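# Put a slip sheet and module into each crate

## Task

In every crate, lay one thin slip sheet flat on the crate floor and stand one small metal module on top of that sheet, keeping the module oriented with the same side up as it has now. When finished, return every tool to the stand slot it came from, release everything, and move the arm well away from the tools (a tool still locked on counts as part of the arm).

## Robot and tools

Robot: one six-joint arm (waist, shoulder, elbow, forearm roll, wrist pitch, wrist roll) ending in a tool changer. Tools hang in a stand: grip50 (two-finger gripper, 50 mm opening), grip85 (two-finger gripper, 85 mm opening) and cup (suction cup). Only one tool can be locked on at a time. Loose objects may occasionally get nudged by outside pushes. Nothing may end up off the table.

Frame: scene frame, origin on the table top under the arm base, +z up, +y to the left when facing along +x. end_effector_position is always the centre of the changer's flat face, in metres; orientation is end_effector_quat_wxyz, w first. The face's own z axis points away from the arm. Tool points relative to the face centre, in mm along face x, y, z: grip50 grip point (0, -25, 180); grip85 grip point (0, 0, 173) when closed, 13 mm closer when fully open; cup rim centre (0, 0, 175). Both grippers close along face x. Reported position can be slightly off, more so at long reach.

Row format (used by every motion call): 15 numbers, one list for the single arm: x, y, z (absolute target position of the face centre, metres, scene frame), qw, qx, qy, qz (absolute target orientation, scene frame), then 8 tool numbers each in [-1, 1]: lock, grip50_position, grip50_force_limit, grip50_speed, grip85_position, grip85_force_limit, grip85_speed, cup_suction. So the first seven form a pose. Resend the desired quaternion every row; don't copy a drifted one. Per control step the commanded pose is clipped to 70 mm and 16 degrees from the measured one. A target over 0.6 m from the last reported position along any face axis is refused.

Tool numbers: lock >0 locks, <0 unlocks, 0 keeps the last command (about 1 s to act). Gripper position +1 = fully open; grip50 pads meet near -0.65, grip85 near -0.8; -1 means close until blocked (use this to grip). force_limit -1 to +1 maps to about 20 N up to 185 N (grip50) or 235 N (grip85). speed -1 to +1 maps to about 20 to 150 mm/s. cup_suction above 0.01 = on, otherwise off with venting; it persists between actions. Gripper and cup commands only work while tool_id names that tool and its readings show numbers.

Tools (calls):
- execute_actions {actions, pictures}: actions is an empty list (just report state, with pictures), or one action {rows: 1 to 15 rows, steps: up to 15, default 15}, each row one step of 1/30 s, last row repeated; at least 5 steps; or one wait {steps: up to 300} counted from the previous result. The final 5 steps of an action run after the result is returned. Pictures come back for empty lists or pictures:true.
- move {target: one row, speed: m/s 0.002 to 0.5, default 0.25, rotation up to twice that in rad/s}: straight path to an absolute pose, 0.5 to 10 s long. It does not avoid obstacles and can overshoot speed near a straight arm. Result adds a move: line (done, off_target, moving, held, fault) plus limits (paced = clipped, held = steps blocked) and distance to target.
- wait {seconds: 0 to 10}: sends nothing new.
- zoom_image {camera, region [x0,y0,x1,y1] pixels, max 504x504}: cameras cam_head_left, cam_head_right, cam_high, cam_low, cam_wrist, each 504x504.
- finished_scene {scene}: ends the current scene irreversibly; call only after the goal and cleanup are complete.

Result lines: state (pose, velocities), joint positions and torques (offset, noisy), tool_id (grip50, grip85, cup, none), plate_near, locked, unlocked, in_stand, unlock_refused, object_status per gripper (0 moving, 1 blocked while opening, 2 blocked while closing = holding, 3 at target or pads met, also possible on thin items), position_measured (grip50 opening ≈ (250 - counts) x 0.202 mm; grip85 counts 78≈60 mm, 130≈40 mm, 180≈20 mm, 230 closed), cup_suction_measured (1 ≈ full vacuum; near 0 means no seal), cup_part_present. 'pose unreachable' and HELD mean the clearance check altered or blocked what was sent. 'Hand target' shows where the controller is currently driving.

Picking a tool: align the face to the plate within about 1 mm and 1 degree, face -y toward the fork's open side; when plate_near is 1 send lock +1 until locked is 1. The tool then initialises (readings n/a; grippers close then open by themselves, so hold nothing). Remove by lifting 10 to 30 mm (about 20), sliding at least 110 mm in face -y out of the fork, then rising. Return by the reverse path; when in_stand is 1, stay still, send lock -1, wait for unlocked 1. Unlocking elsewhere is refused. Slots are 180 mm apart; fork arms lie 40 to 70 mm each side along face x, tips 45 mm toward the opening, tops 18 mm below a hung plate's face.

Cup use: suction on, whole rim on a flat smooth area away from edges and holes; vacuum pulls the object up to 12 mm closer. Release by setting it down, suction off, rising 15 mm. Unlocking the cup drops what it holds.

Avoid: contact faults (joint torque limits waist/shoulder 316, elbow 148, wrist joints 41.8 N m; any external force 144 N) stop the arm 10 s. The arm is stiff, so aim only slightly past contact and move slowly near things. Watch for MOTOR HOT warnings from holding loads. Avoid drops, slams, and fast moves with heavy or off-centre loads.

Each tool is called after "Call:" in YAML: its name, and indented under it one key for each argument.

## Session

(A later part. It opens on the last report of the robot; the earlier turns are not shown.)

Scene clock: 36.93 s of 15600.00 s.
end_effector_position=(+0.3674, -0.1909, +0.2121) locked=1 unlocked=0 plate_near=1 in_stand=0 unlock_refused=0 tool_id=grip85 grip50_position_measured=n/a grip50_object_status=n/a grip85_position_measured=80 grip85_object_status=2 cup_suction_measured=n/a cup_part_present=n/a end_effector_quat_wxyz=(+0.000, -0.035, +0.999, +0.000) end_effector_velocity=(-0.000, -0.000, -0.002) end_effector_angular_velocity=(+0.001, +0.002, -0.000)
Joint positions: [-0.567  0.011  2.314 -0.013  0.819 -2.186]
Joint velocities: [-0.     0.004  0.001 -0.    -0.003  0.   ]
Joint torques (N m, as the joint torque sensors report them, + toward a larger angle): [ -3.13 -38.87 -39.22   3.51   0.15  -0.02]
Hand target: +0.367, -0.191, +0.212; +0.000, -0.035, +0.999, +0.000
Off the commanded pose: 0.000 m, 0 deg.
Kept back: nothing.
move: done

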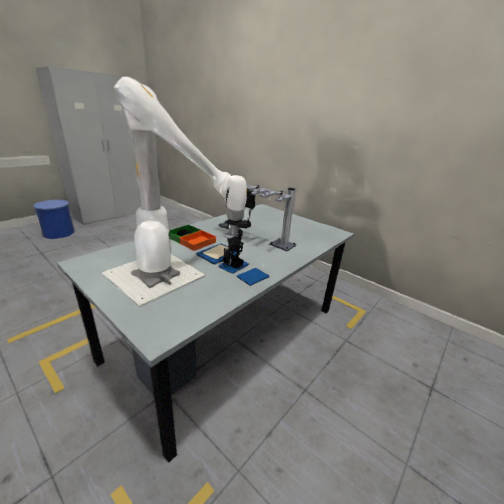

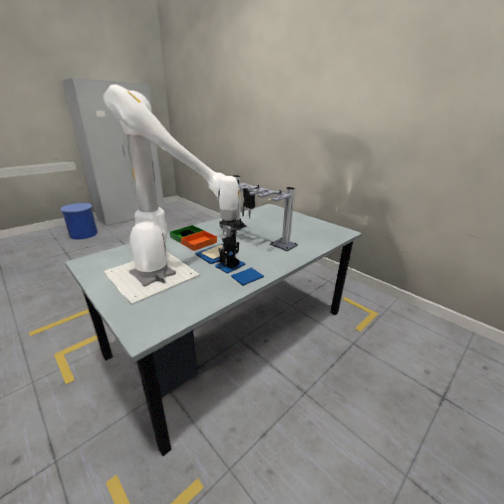

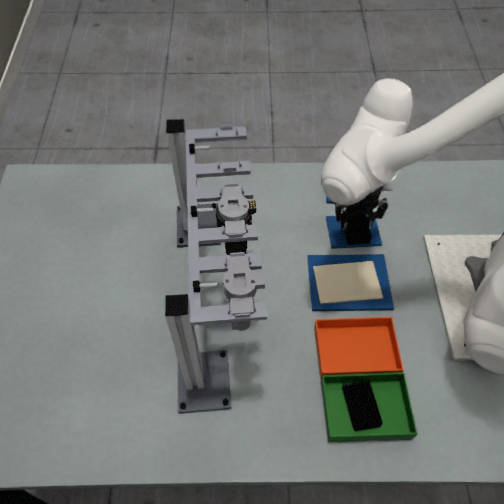

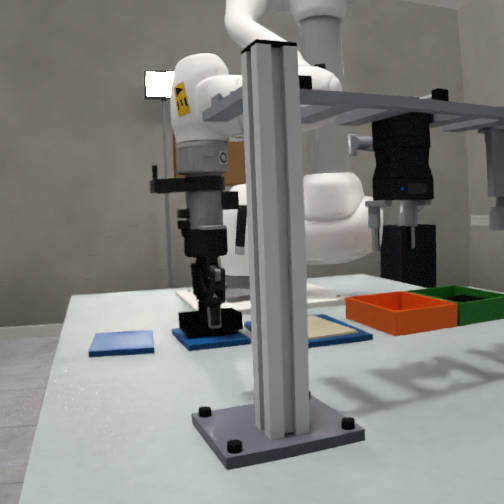

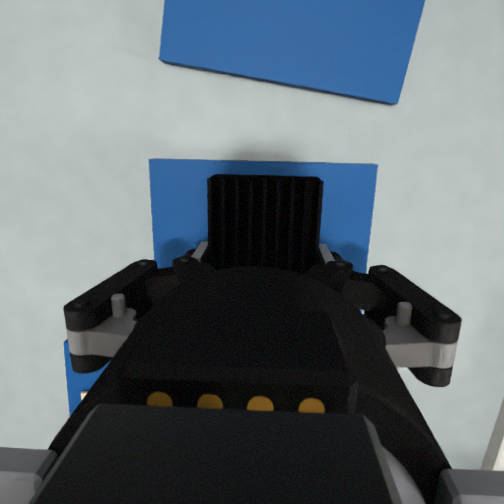

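Call:
execute_actions:
  actions: []

Scene clock: 37.77 s of 15600.00 s.
end_effector_position=(+0.3674, -0.1910, +0.2120) locked=1 unlocked=0 plate_near=1 in_stand=0 unlock_refused=0 tool_id=grip85 grip50_position_measured=n/a grip50_object_status=n/a grip85_position_measured=80 grip85_object_status=2 cup_suction_measured=n/a cup_part_present=n/a end_effector_quat_wxyz=(+0.000, -0.035, +0.999, +0.000) end_effector_velocity=(-0.000, +0.000, +0.000) end_effector_angular_velocity=(-0.000, -0.000, +0.000)
Joint positions: [-0.567  0.011  2.315 -0.013  0.819 -2.186]
Joint velocities: [-0. -0.  0.  0. -0. -0.]
Joint torques (N m, as the joint torque sensors report them, + toward a larger angle): [ -3.1  -39.43 -39.24   3.49  -0.07   0.02]
Hand target: +0.367, -0.191, +0.212; +0.000, -0.035, +0.999, +0.000
Off the commanded pose: 0.000 m, 0 deg.
Kept back: nothing.
Steps of this call (steps 1 to 25: nothing new was sent). Readings (end_effector_position | what the end effector reports):
1: (+0.3674, -0.1909, +0.2120) | locked=1 unlocked=0 plate_near=1 in_stand=0 unlock_refused=0 tool_id=grip85 grip50_position_measured=n/a grip50_object_status=n/a grip85_position_measured=80 grip85_object_status=2 cup_suction_measured=n/a cup_part_present=n/a
2: (+0.3674, -0.1909, +0.2120) | locked=1 unlocked=0 plate_near=1 in_stand=0 unlock_refused=0 tool_id=grip85 grip50_position_measured=n/a grip50_object_status=n/a grip85_position_measured=80 grip85_object_status=2 cup_suction_measured=n/a cup_part_present=n/a
4: (+0.3674, -0.1909, +0.2120) | locked=1 unlocked=0 plate_near=1 in_stand=0 unlock_refused=0 tool_id=grip85 grip50_position_measured=n/a grip50_object_status=n/a grip85_position_measured=80 grip85_object_status=2 cup_suction_measured=n/a cup_part_present=n/a
8: (+0.3674, -0.1910, +0.2120) | locked=1 unlocked=0 plate_near=1 in_stand=0 unlock_refused=0 tool_id=grip85 grip50_position_measured=n/a grip50_object_status=n/a grip85_position_measured=80 grip85_object_status=2 cup_suction_measured=n/a cup_part_present=n/a
25: the state above

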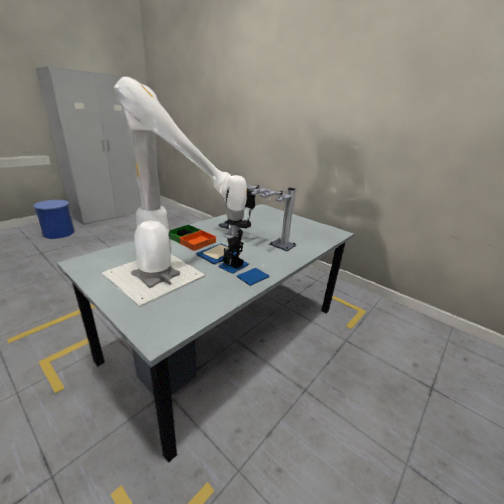

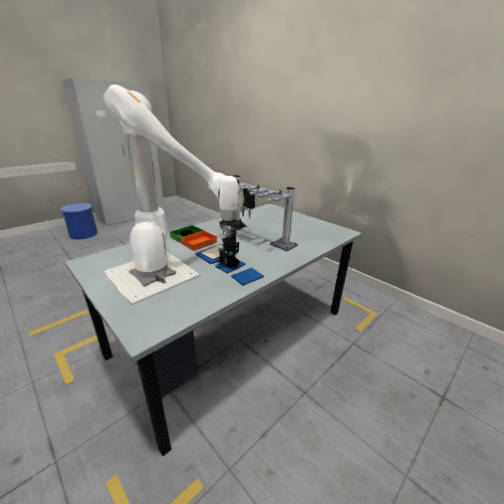

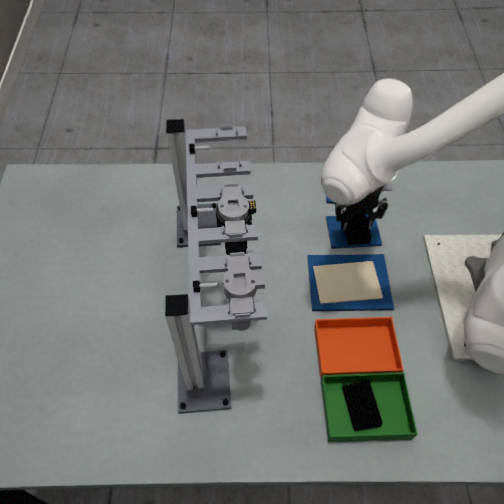

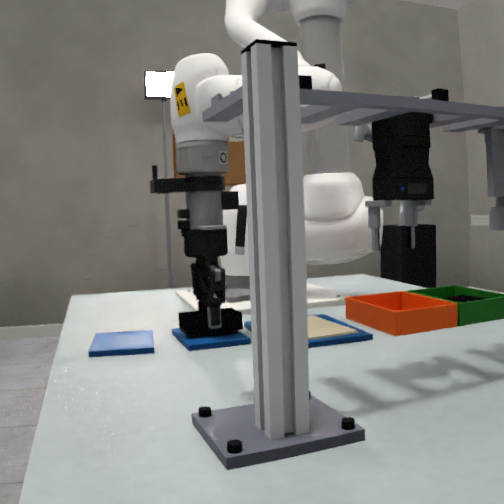

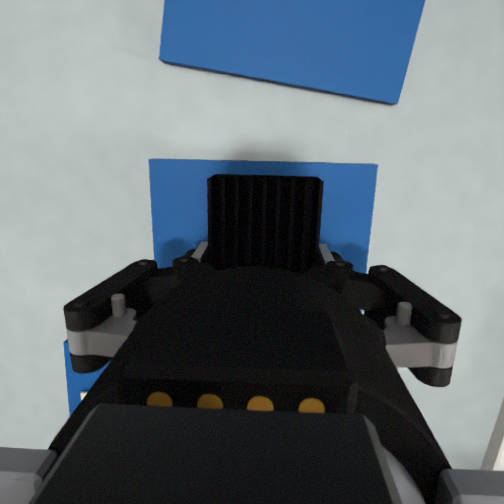

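Call:
move:
  target: [0.3675,-0.191,0.2058,0,-0.0349,0.9994,0,0,1,0,0,-1,-0.5,-0.4,0]
  speed: 0.01

Scene clock: 38.83 s of 15600.00 s.
end_effector_position=(+0.3675, -0.1910, +0.2058) locked=1 unlocked=0 plate_near=1 in_stand=0 unlock_refused=0 tool_id=grip85 grip50_position_measured=n/a grip50_object_status=n/a grip85_position_measured=80 grip85_object_status=2 cup_suction_measured=n/a cup_part_present=n/a end_effector_quat_wxyz=(+0.000, -0.035, +0.999, +0.000) end_effector_velocity=(+0.000, -0.000, -0.001) end_effector_angular_velocity=(+0.000, +0.000, +0.000)
Joint positions: [-0.567  0.02   2.32  -0.013  0.804 -2.186]
Joint velocities: [-0.     0.001  0.001  0.    -0.002 -0.   ]
Joint torques (N m, as the joint torque sensors report them, + toward a larger angle): [ -3.2  -40.56 -38.61   3.31  -0.16   0.  ]
Hand target: +0.367, -0.191, +0.206; +0.000, -0.035, +0.999, +0.000
Off the commanded pose: 0.000 m, 0 deg.
Kept back: nothing.
move: done

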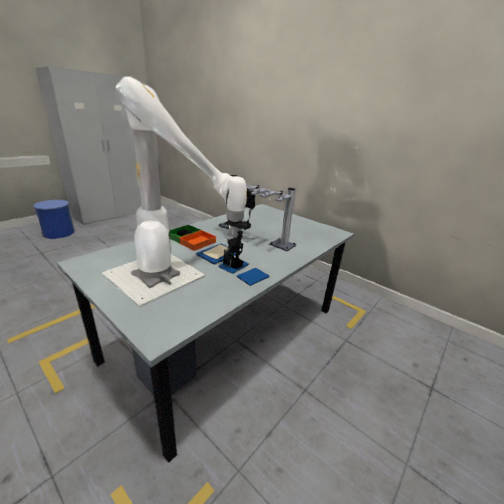

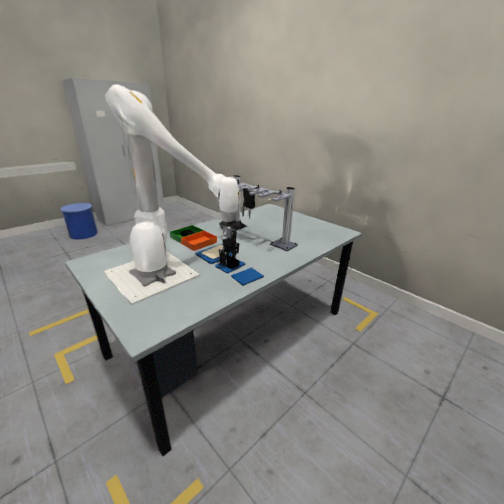

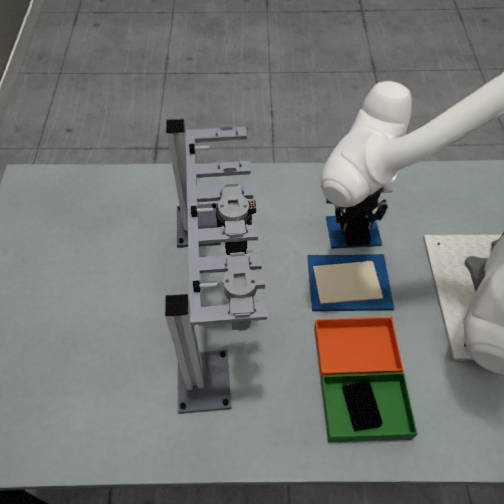

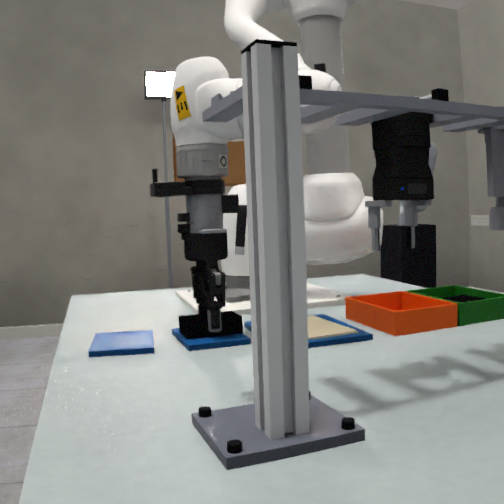

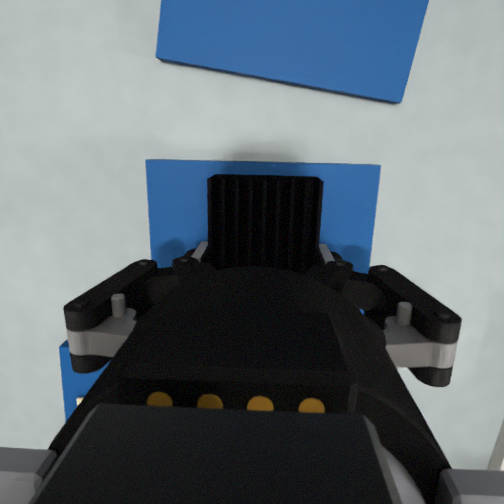

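Call:
execute_actions:
  actions:
    - {"rows":[[0.3675,-0.191,0.2050,0,-0.0349,0.9994,0,0,1,0,0,-1,-0.5,-0.4,0],[0.3675,-0.191,0.2050,0,-0.0349,0.9994,0,0,1,0,0,-1,-0.5,-0.4,0],[0.3675,-0.191,0.2050,0,-0.0349,0.9994,0,0,1,0,0,-1,-0.5,-0.4,0],[0.3675,-0.191,0.2050,0,-0.0349,0.9994,0,0,1,0,0,-1,-0.5,-0.4,0],[0.3675,-0.191,0.2050,0,-0.0349,0.9994,0,0,1,0,0,-1,-0.5,-0.4,0],[0.3675,-0.191,0.2050,0,-0.0349,0.9994,0,0,1,0,0,0.9,-0.5,0.2,0]],"steps":15}

Call:
move:
  target: [0.3675,-0.191,0.275,0,-0.0349,0.9994,0,0,1,0,0,0.9,-0.5,0.2,0]
  speed: 0.15

Scene clock: 39.47 s of 15600.00 s.
end_effector_position=(+0.3675, -0.1910, +0.2050) locked=1 unlocked=0 plate_near=1 in_stand=0 unlock_refused=0 tool_id=grip85 grip50_position_measured=n/a grip50_object_status=n/a grip85_position_measured=57 grip85_object_status=0 cup_suction_measured=n/a cup_part_present=n/a end_effector_quat_wxyz=(-0.000, -0.035, +0.999, +0.000) end_effector_velocity=(+0.000, -0.000, -0.000) end_effector_angular_velocity=(+0.000, +0.000, -0.000)
Joint positions: [-0.567  0.022  2.321 -0.013  0.802 -2.186]
Joint velocities: [-0.     0.001  0.     0.    -0.001  0.   ]
Joint torques (N m, as the joint torque sensors report them, + toward a larger angle): [ -2.83 -38.24 -37.33   3.51  -0.06  -0.09]
Steps of this call (steps 1 to 9: nothing new was sent; steps 10 to 19: the first 10 steps of this action). Readings (end_effector_position | what the end effector reports):
10: (+0.3675, -0.1910, +0.2058) | locked=1 unlocked=0 plate_near=1 in_stand=0 unlock_refused=0 tool_id=grip85 grip50_position_measured=n/a grip50_object_status=n/a grip85_position_measured=80 grip85_object_status=2 cup_suction_measured=n/a cup_part_present=n/a
11: (+0.3675, -0.1910, +0.2055) | locked=1 unlocked=0 plate_near=1 in_stand=0 unlock_refused=0 tool_id=grip85 grip50_position_measured=n/a grip50_object_status=n/a grip85_position_measured=80 grip85_object_status=2 cup_suction_measured=n/a cup_part_present=n/a
13: (+0.3675, -0.1910, +0.2052) | locked=1 unlocked=0 plate_near=1 in_stand=0 unlock_refused=0 tool_id=grip85 grip50_position_measured=n/a grip50_object_status=n/a grip85_position_measured=80 grip85_object_status=2 cup_suction_measured=n/a cup_part_present=n/a
17: (+0.3675, -0.1910, +0.2050) | locked=1 unlocked=0 plate_near=1 in_stand=0 unlock_refused=0 tool_id=grip85 grip50_position_measured=n/a grip50_object_status=n/a grip85_position_measured=73 grip85_object_status=0 cup_suction_measured=n/a cup_part_present=n/a
19: the state above

Scene clock: 40.83 s of 15600.00 s.
end_effector_position=(+0.3675, -0.1911, +0.2749) locked=1 unlocked=0 plate_near=1 in_stand=0 unlock_refused=0 tool_id=grip85 grip50_position_measured=n/a grip50_object_status=n/a grip85_position_measured=16 grip85_object_status=3 cup_suction_measured=n/a cup_part_present=n/a end_effector_quat_wxyz=(-0.000, -0.035, +0.999, -0.000) end_effector_velocity=(+0.000, +0.000, +0.001) end_effector_angular_velocity=(-0.000, -0.001, -0.000)
Joint positions: [-0.565 -0.073  2.25  -0.011  0.968 -2.187]
Joint velocities: [ 0.    -0.001 -0.001  0.     0.002  0.001]
Joint torques (N m, as the joint torque sensors report them, + toward a larger angle): [ -3.04 -33.62 -43.15   3.76  -0.26   0.05]
Hand target: +0.368, -0.191, +0.275; -0.000, -0.035, +0.999, -0.000
Off your previous action's commanded pose: 0.000 m, 0 deg at its last step (step 5 of this call).
Off the commanded pose: 0.000 m, 0 deg.
Kept back: nothing.
move: done

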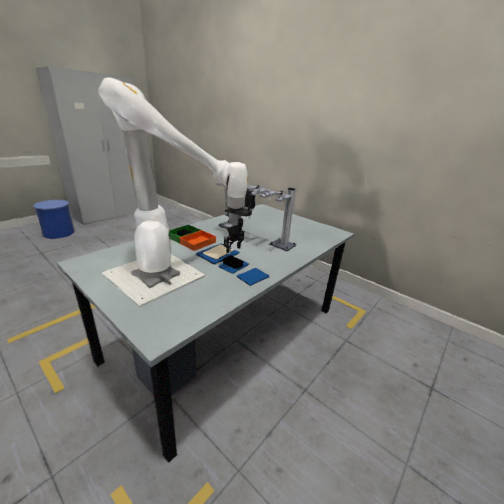

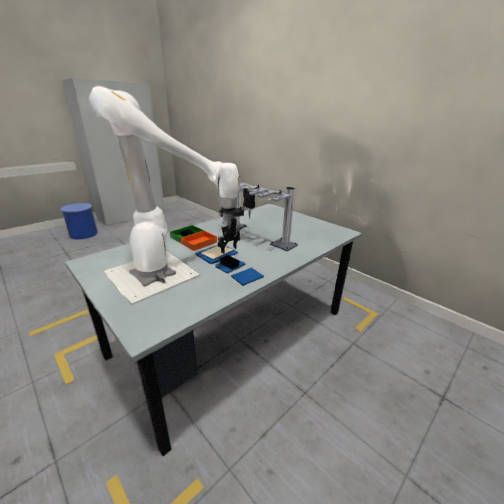

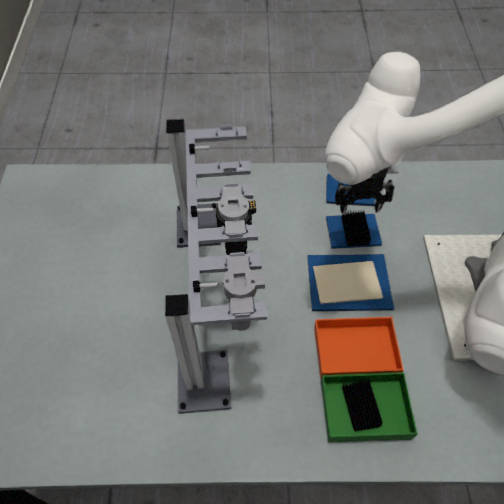

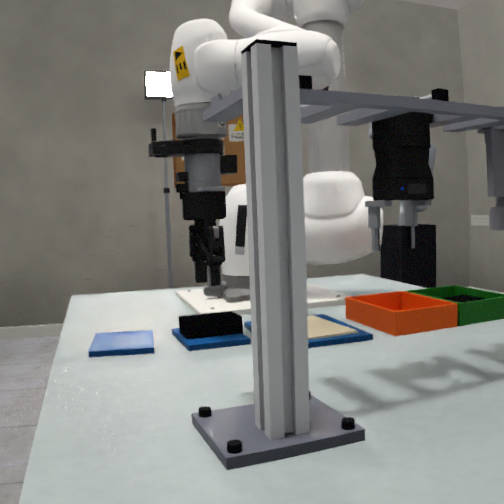

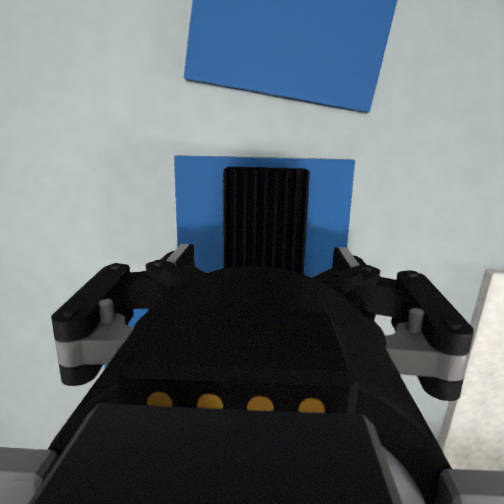

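Call:
move:
  target: [0.416,0.322,0.260,0,-0.0610,0.9981,0,0,1,0,0,0.9,-0.5,0.2,0]
  speed: 0.35

Scene clock: 43.10 s of 15600.00 s.
end_effector_position=(+0.4168, +0.3226, +0.2598) locked=1 unlocked=0 plate_near=1 in_stand=0 unlock_refused=0 tool_id=grip85 grip50_position_measured=n/a grip50_object_status=n/a grip85_position_measured=16 grip85_object_status=3 cup_suction_measured=n/a cup_part_present=n/a end_effector_quat_wxyz=(+0.001, -0.061, +0.998, +0.000) end_effector_velocity=(+0.000, +0.001, -0.000) end_effector_angular_velocity=(+0.000, -0.001, +0.000)
Joint positions: [ 0.582  0.131  2.079 -0.002  0.94  -1.097]
Joint velocities: [ 0.001  0.001 -0.001 -0.    -0.001  0.001]
Joint torques (N m, as the joint torque sensors report them, + toward a larger angle): [ -3.82 -54.98 -42.67   3.76  -0.07  -0.27]
Hand target: +0.417, +0.323, +0.260; +0.001, -0.061, +0.998, +0.000
Off the commanded pose: 0.001 m, 0 deg.
Kept back: nothing.
move: done; limits=paced

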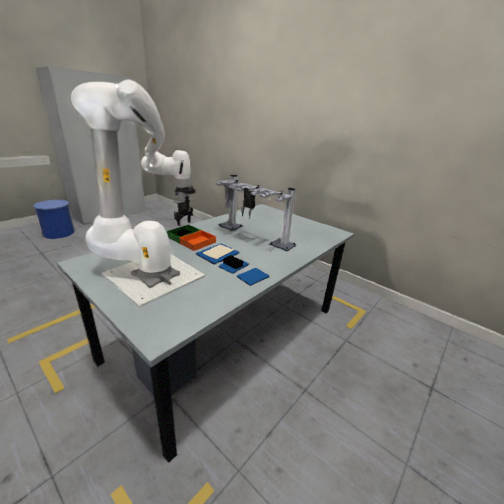

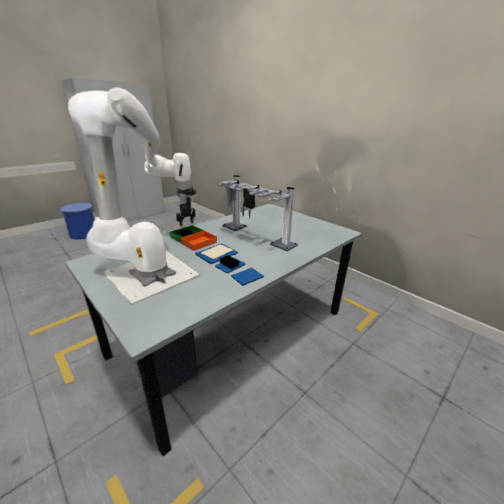

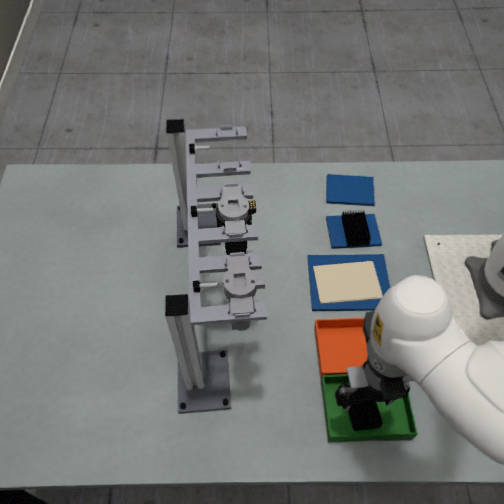

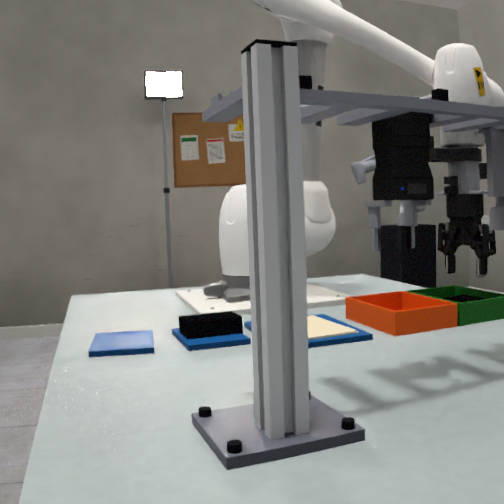

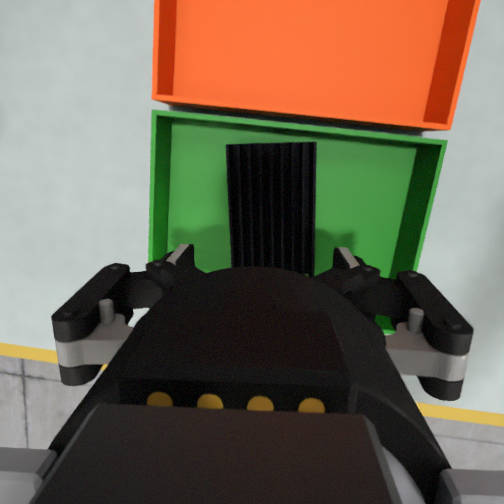

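Call:
zoom_image:
  camera: "cam_wrist"
  region: [140,90,460,290]

Region (140, 90, 460, 290) of cam_wrist's 504x504 image, scaled by 1.575, with more detail than that image has; it fills the top 315 rows of this view, and the rest is white.

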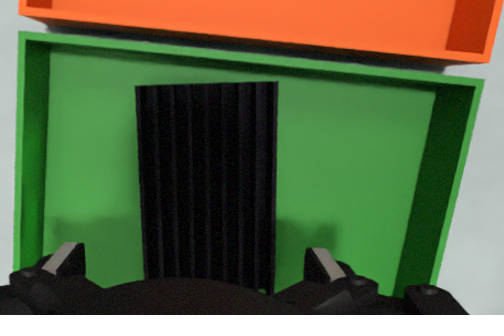

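Call:
move:
  target: [0.4133,0.305,0.232,0,-0.0872,0.9962,0,0,1,0,0,0.9,-0.5,0.2,0]
  speed: 0.1

Scene clock: 45.10 s of 15600.00 s.
end_effector_position=(+0.4133, +0.3050, +0.2321) locked=1 unlocked=0 plate_near=1 in_stand=0 unlock_refused=0 tool_id=grip85 grip50_position_measured=n/a grip50_object_status=n/a grip85_position_measured=16 grip85_object_status=3 cup_suction_measured=n/a cup_part_present=n/a end_effector_quat_wxyz=(+0.000, -0.087, +0.996, -0.000) end_effector_velocity=(-0.000, -0.000, -0.000) end_effector_angular_velocity=(+0.002, +0.001, -0.001)
Joint positions: [ 0.557  0.144  2.127 -0.002  0.881 -1.174]
Joint velocities: [-0.001 -0.     0.001  0.002 -0.001 -0.001]
Joint torques (N m, as the joint torque sensors report them, + toward a larger angle): [ -3.84 -54.45 -41.17   3.51   0.24   0.09]
Hand target: +0.413, +0.305, +0.232; -0.000, -0.087, +0.996, +0.000
Off the commanded pose: 0.000 m, 0 deg.
Kept back: nothing.
move: done

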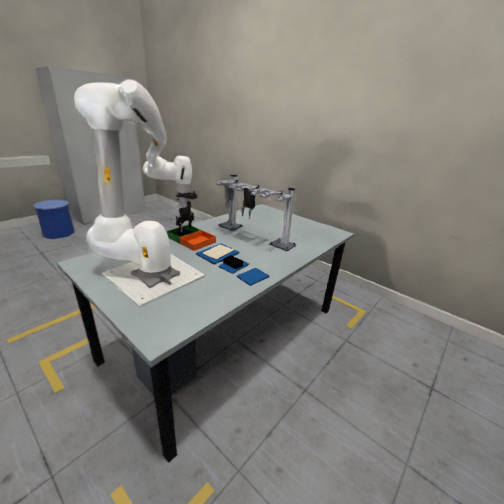

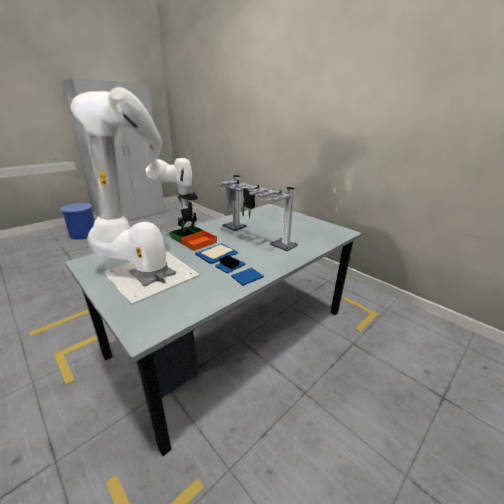

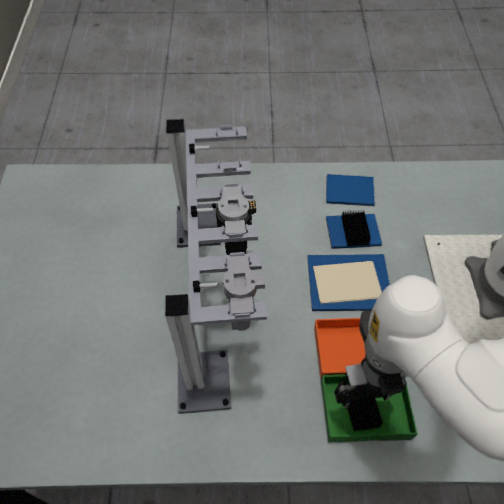

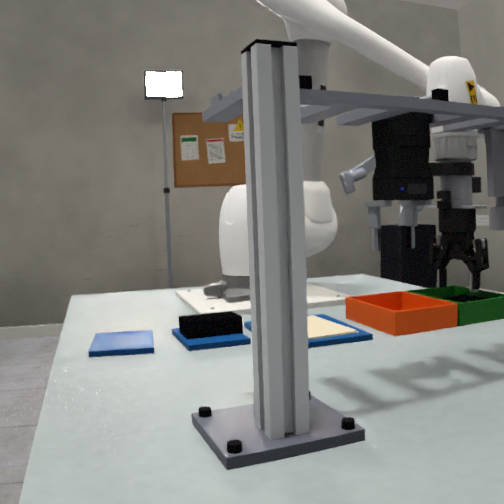

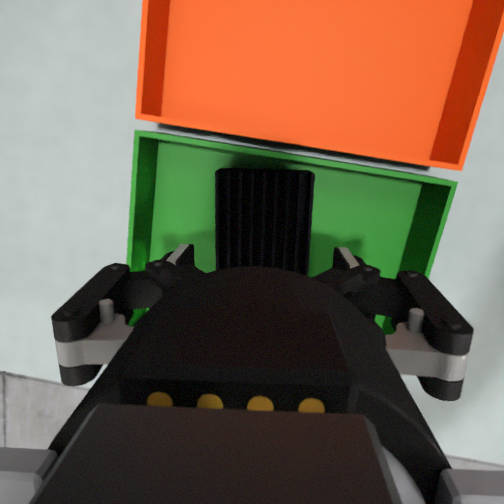

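Call:
move:
  target: [0.4133,0.3035,0.1992,0,-0.0811,0.9967,0,0,1,0,0,0.9,-0.5,0.2,0]
  speed: 0.05

Scene clock: 46.33 s of 15600.00 s.
end_effector_position=(+0.4133, +0.3035, +0.1993) locked=1 unlocked=0 plate_near=1 in_stand=0 unlock_refused=0 tool_id=grip85 grip50_position_measured=n/a grip50_object_status=n/a grip85_position_measured=16 grip85_object_status=3 cup_suction_measured=n/a cup_part_present=n/a end_effector_quat_wxyz=(-0.000, -0.081, +0.997, +0.000) end_effector_velocity=(-0.000, -0.000, -0.001) end_effector_angular_velocity=(-0.001, -0.000, +0.001)
Joint positions: [ 0.555  0.184  2.156 -0.002  0.811 -1.165]
Joint velocities: [ 0.     0.002  0.001 -0.002 -0.003  0.001]
Joint torques (N m, as the joint torque sensors report them, + toward a larger angle): [ -3.72 -56.88 -39.     3.39  -0.08  -0.04]
Hand target: +0.413, +0.303, +0.199; -0.000, -0.081, +0.997, +0.000
Off the commanded pose: 0.000 m, 0 deg.
Kept back: nothing.
move: done

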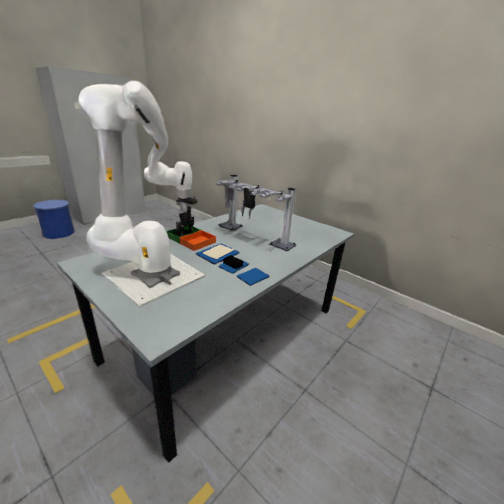

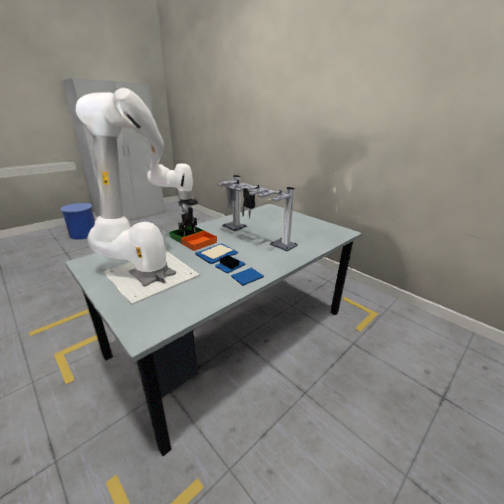

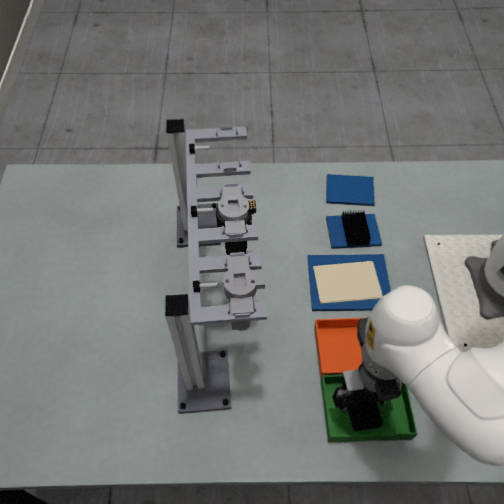

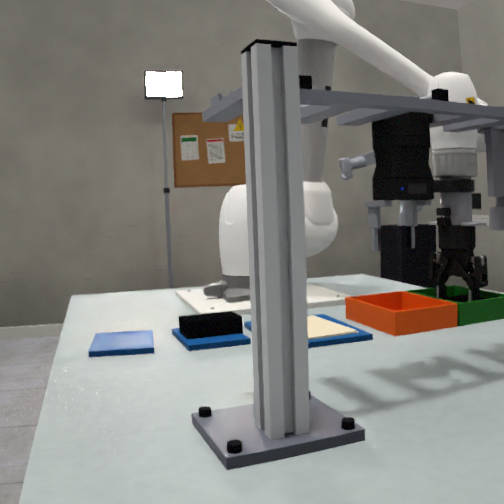

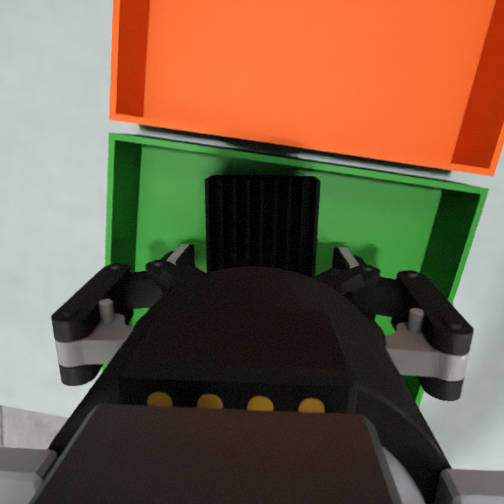

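Well centred. Close.

Call:
move:
  target: [0.4133,0.3035,0.1992,0,-0.0811,0.9967,0,0,1,0,0,-1,-0.5,-0.4,0]
  speed: 0.05

Scene clock: 47.27 s of 15600.00 s.
end_effector_position=(+0.4133, +0.3035, +0.1992) locked=1 unlocked=0 plate_near=1 in_stand=0 unlock_refused=0 tool_id=grip85 grip50_position_measured=n/a grip50_object_status=n/a grip85_position_measured=80 grip85_object_status=2 cup_suction_measured=n/a cup_part_present=n/a end_effector_quat_wxyz=(+0.000, -0.081, +0.997, +0.000) end_effector_velocity=(+0.000, +0.000, -0.000) end_effector_angular_velocity=(+0.001, -0.001, +0.000)
Joint positions: [ 0.555  0.184  2.156 -0.002  0.811 -1.165]
Joint velocities: [ 0.     0.    -0.    -0.    -0.001 -0.   ]
Joint torques (N m, as the joint torque sensors report them, + toward a larger angle): [ -4.22 -45.32 -30.12   3.07  -1.12   0.09]
Hand target: +0.413, +0.303, +0.199; -0.000, -0.081, +0.997, +0.000
Off the commanded pose: 0.000 m, 0 deg.
Kept back: nothing.
move: done

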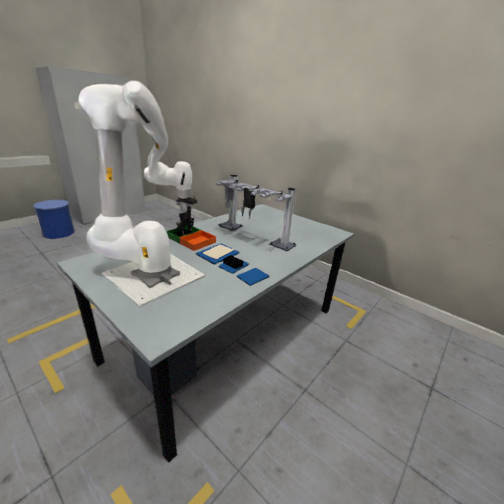

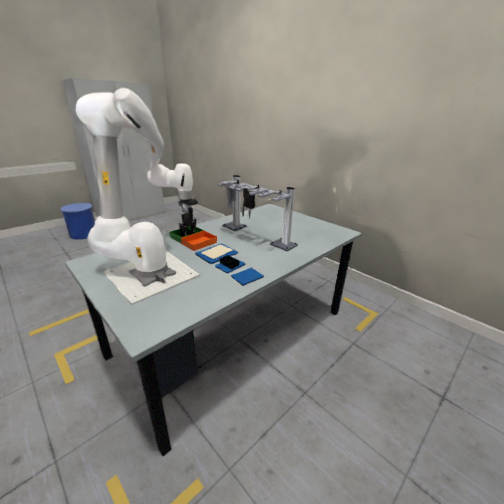

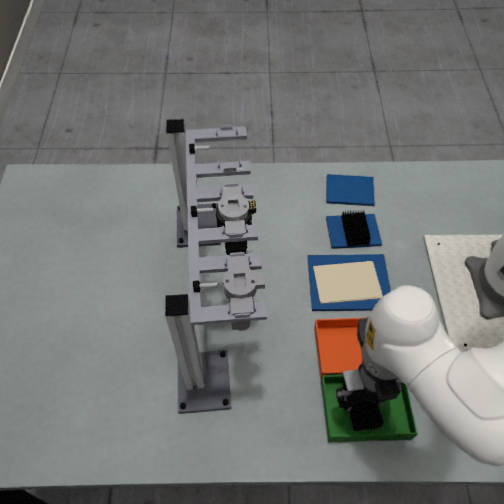

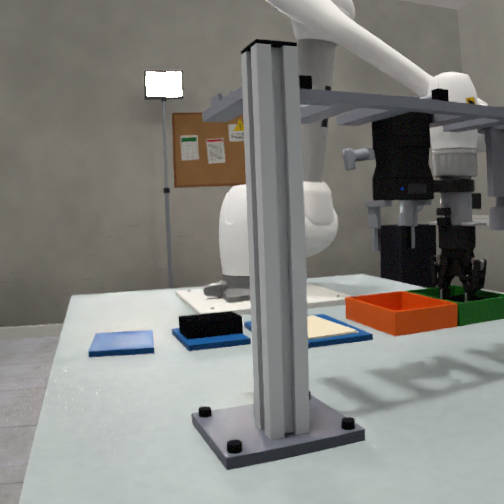

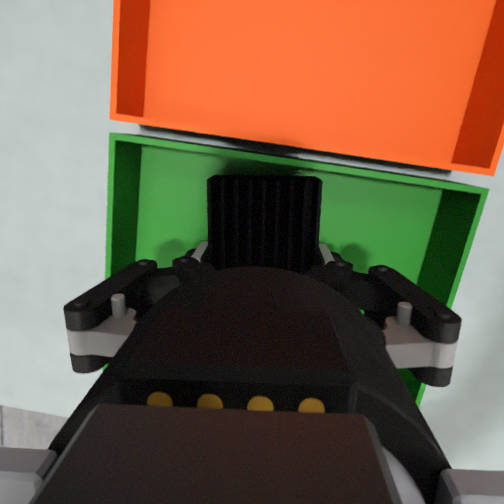

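Call:
move:
  target: [0.4133,0.3035,0.28,0,-0.0811,0.9967,0,0,1,0,0,-1,-0.5,-0.4,0]
  speed: 0.15

Call:
move:
  target: [0.368,-0.328,0.26,0,0.0349,0.9994,0,0,1,0,0,-1,-0.5,-0.4,0]
  speed: 0.3

Scene clock: 48.73 s of 15600.00 s.
end_effector_position=(+0.4134, +0.3035, +0.2799) locked=1 unlocked=0 plate_near=1 in_stand=0 unlock_refused=0 tool_id=grip85 grip50_position_measured=n/a grip50_object_status=n/a grip85_position_measured=80 grip85_object_status=2 cup_suction_measured=n/a cup_part_present=n/a end_effector_quat_wxyz=(+0.000, -0.081, +0.997, -0.000) end_effector_velocity=(+0.000, +0.000, +0.002) end_effector_angular_velocity=(+0.001, -0.001, -0.000)
Joint positions: [ 0.555  0.089  2.083 -0.002  0.979 -1.164]
Joint velocities: [-0.    -0.002 -0.001  0.     0.002 -0.   ]
Joint torques (N m, as the joint torque sensors report them, + toward a larger angle): [ -2.98 -52.44 -44.62   3.84  -0.04   0.06]
Hand target: +0.413, +0.304, +0.280; +0.000, -0.081, +0.997, -0.000
Off the commanded pose: 0.000 m, 0 deg.
Kept back: nothing.
move: done

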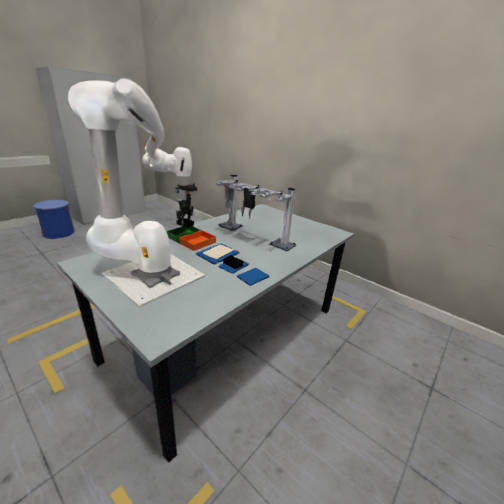

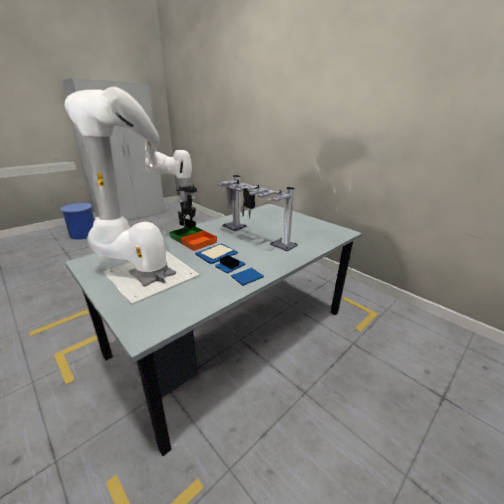

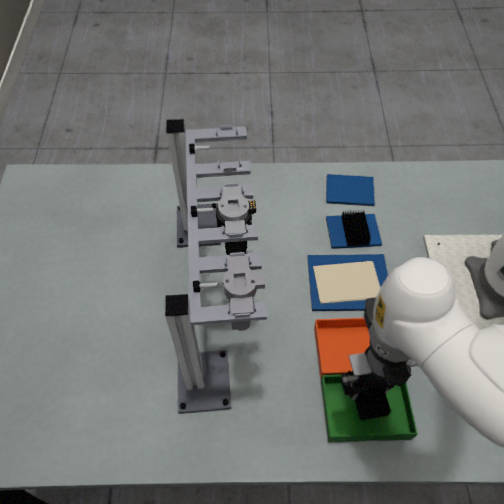

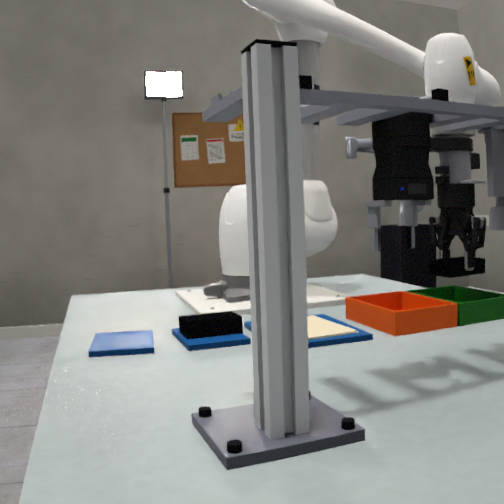

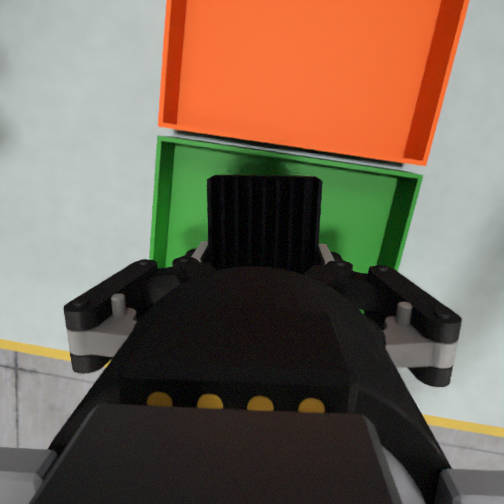

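action 0: the call puts the target (arm/x, arm/y, arm/z) 0.616 m from end_effector_position in the last result along the changer face's own y axis as it stood there; a target may be at most 0.6 m away along each of those axes, so nothing of the call was run and nothing moved. Command a nearer target, and go on from there in a later call.


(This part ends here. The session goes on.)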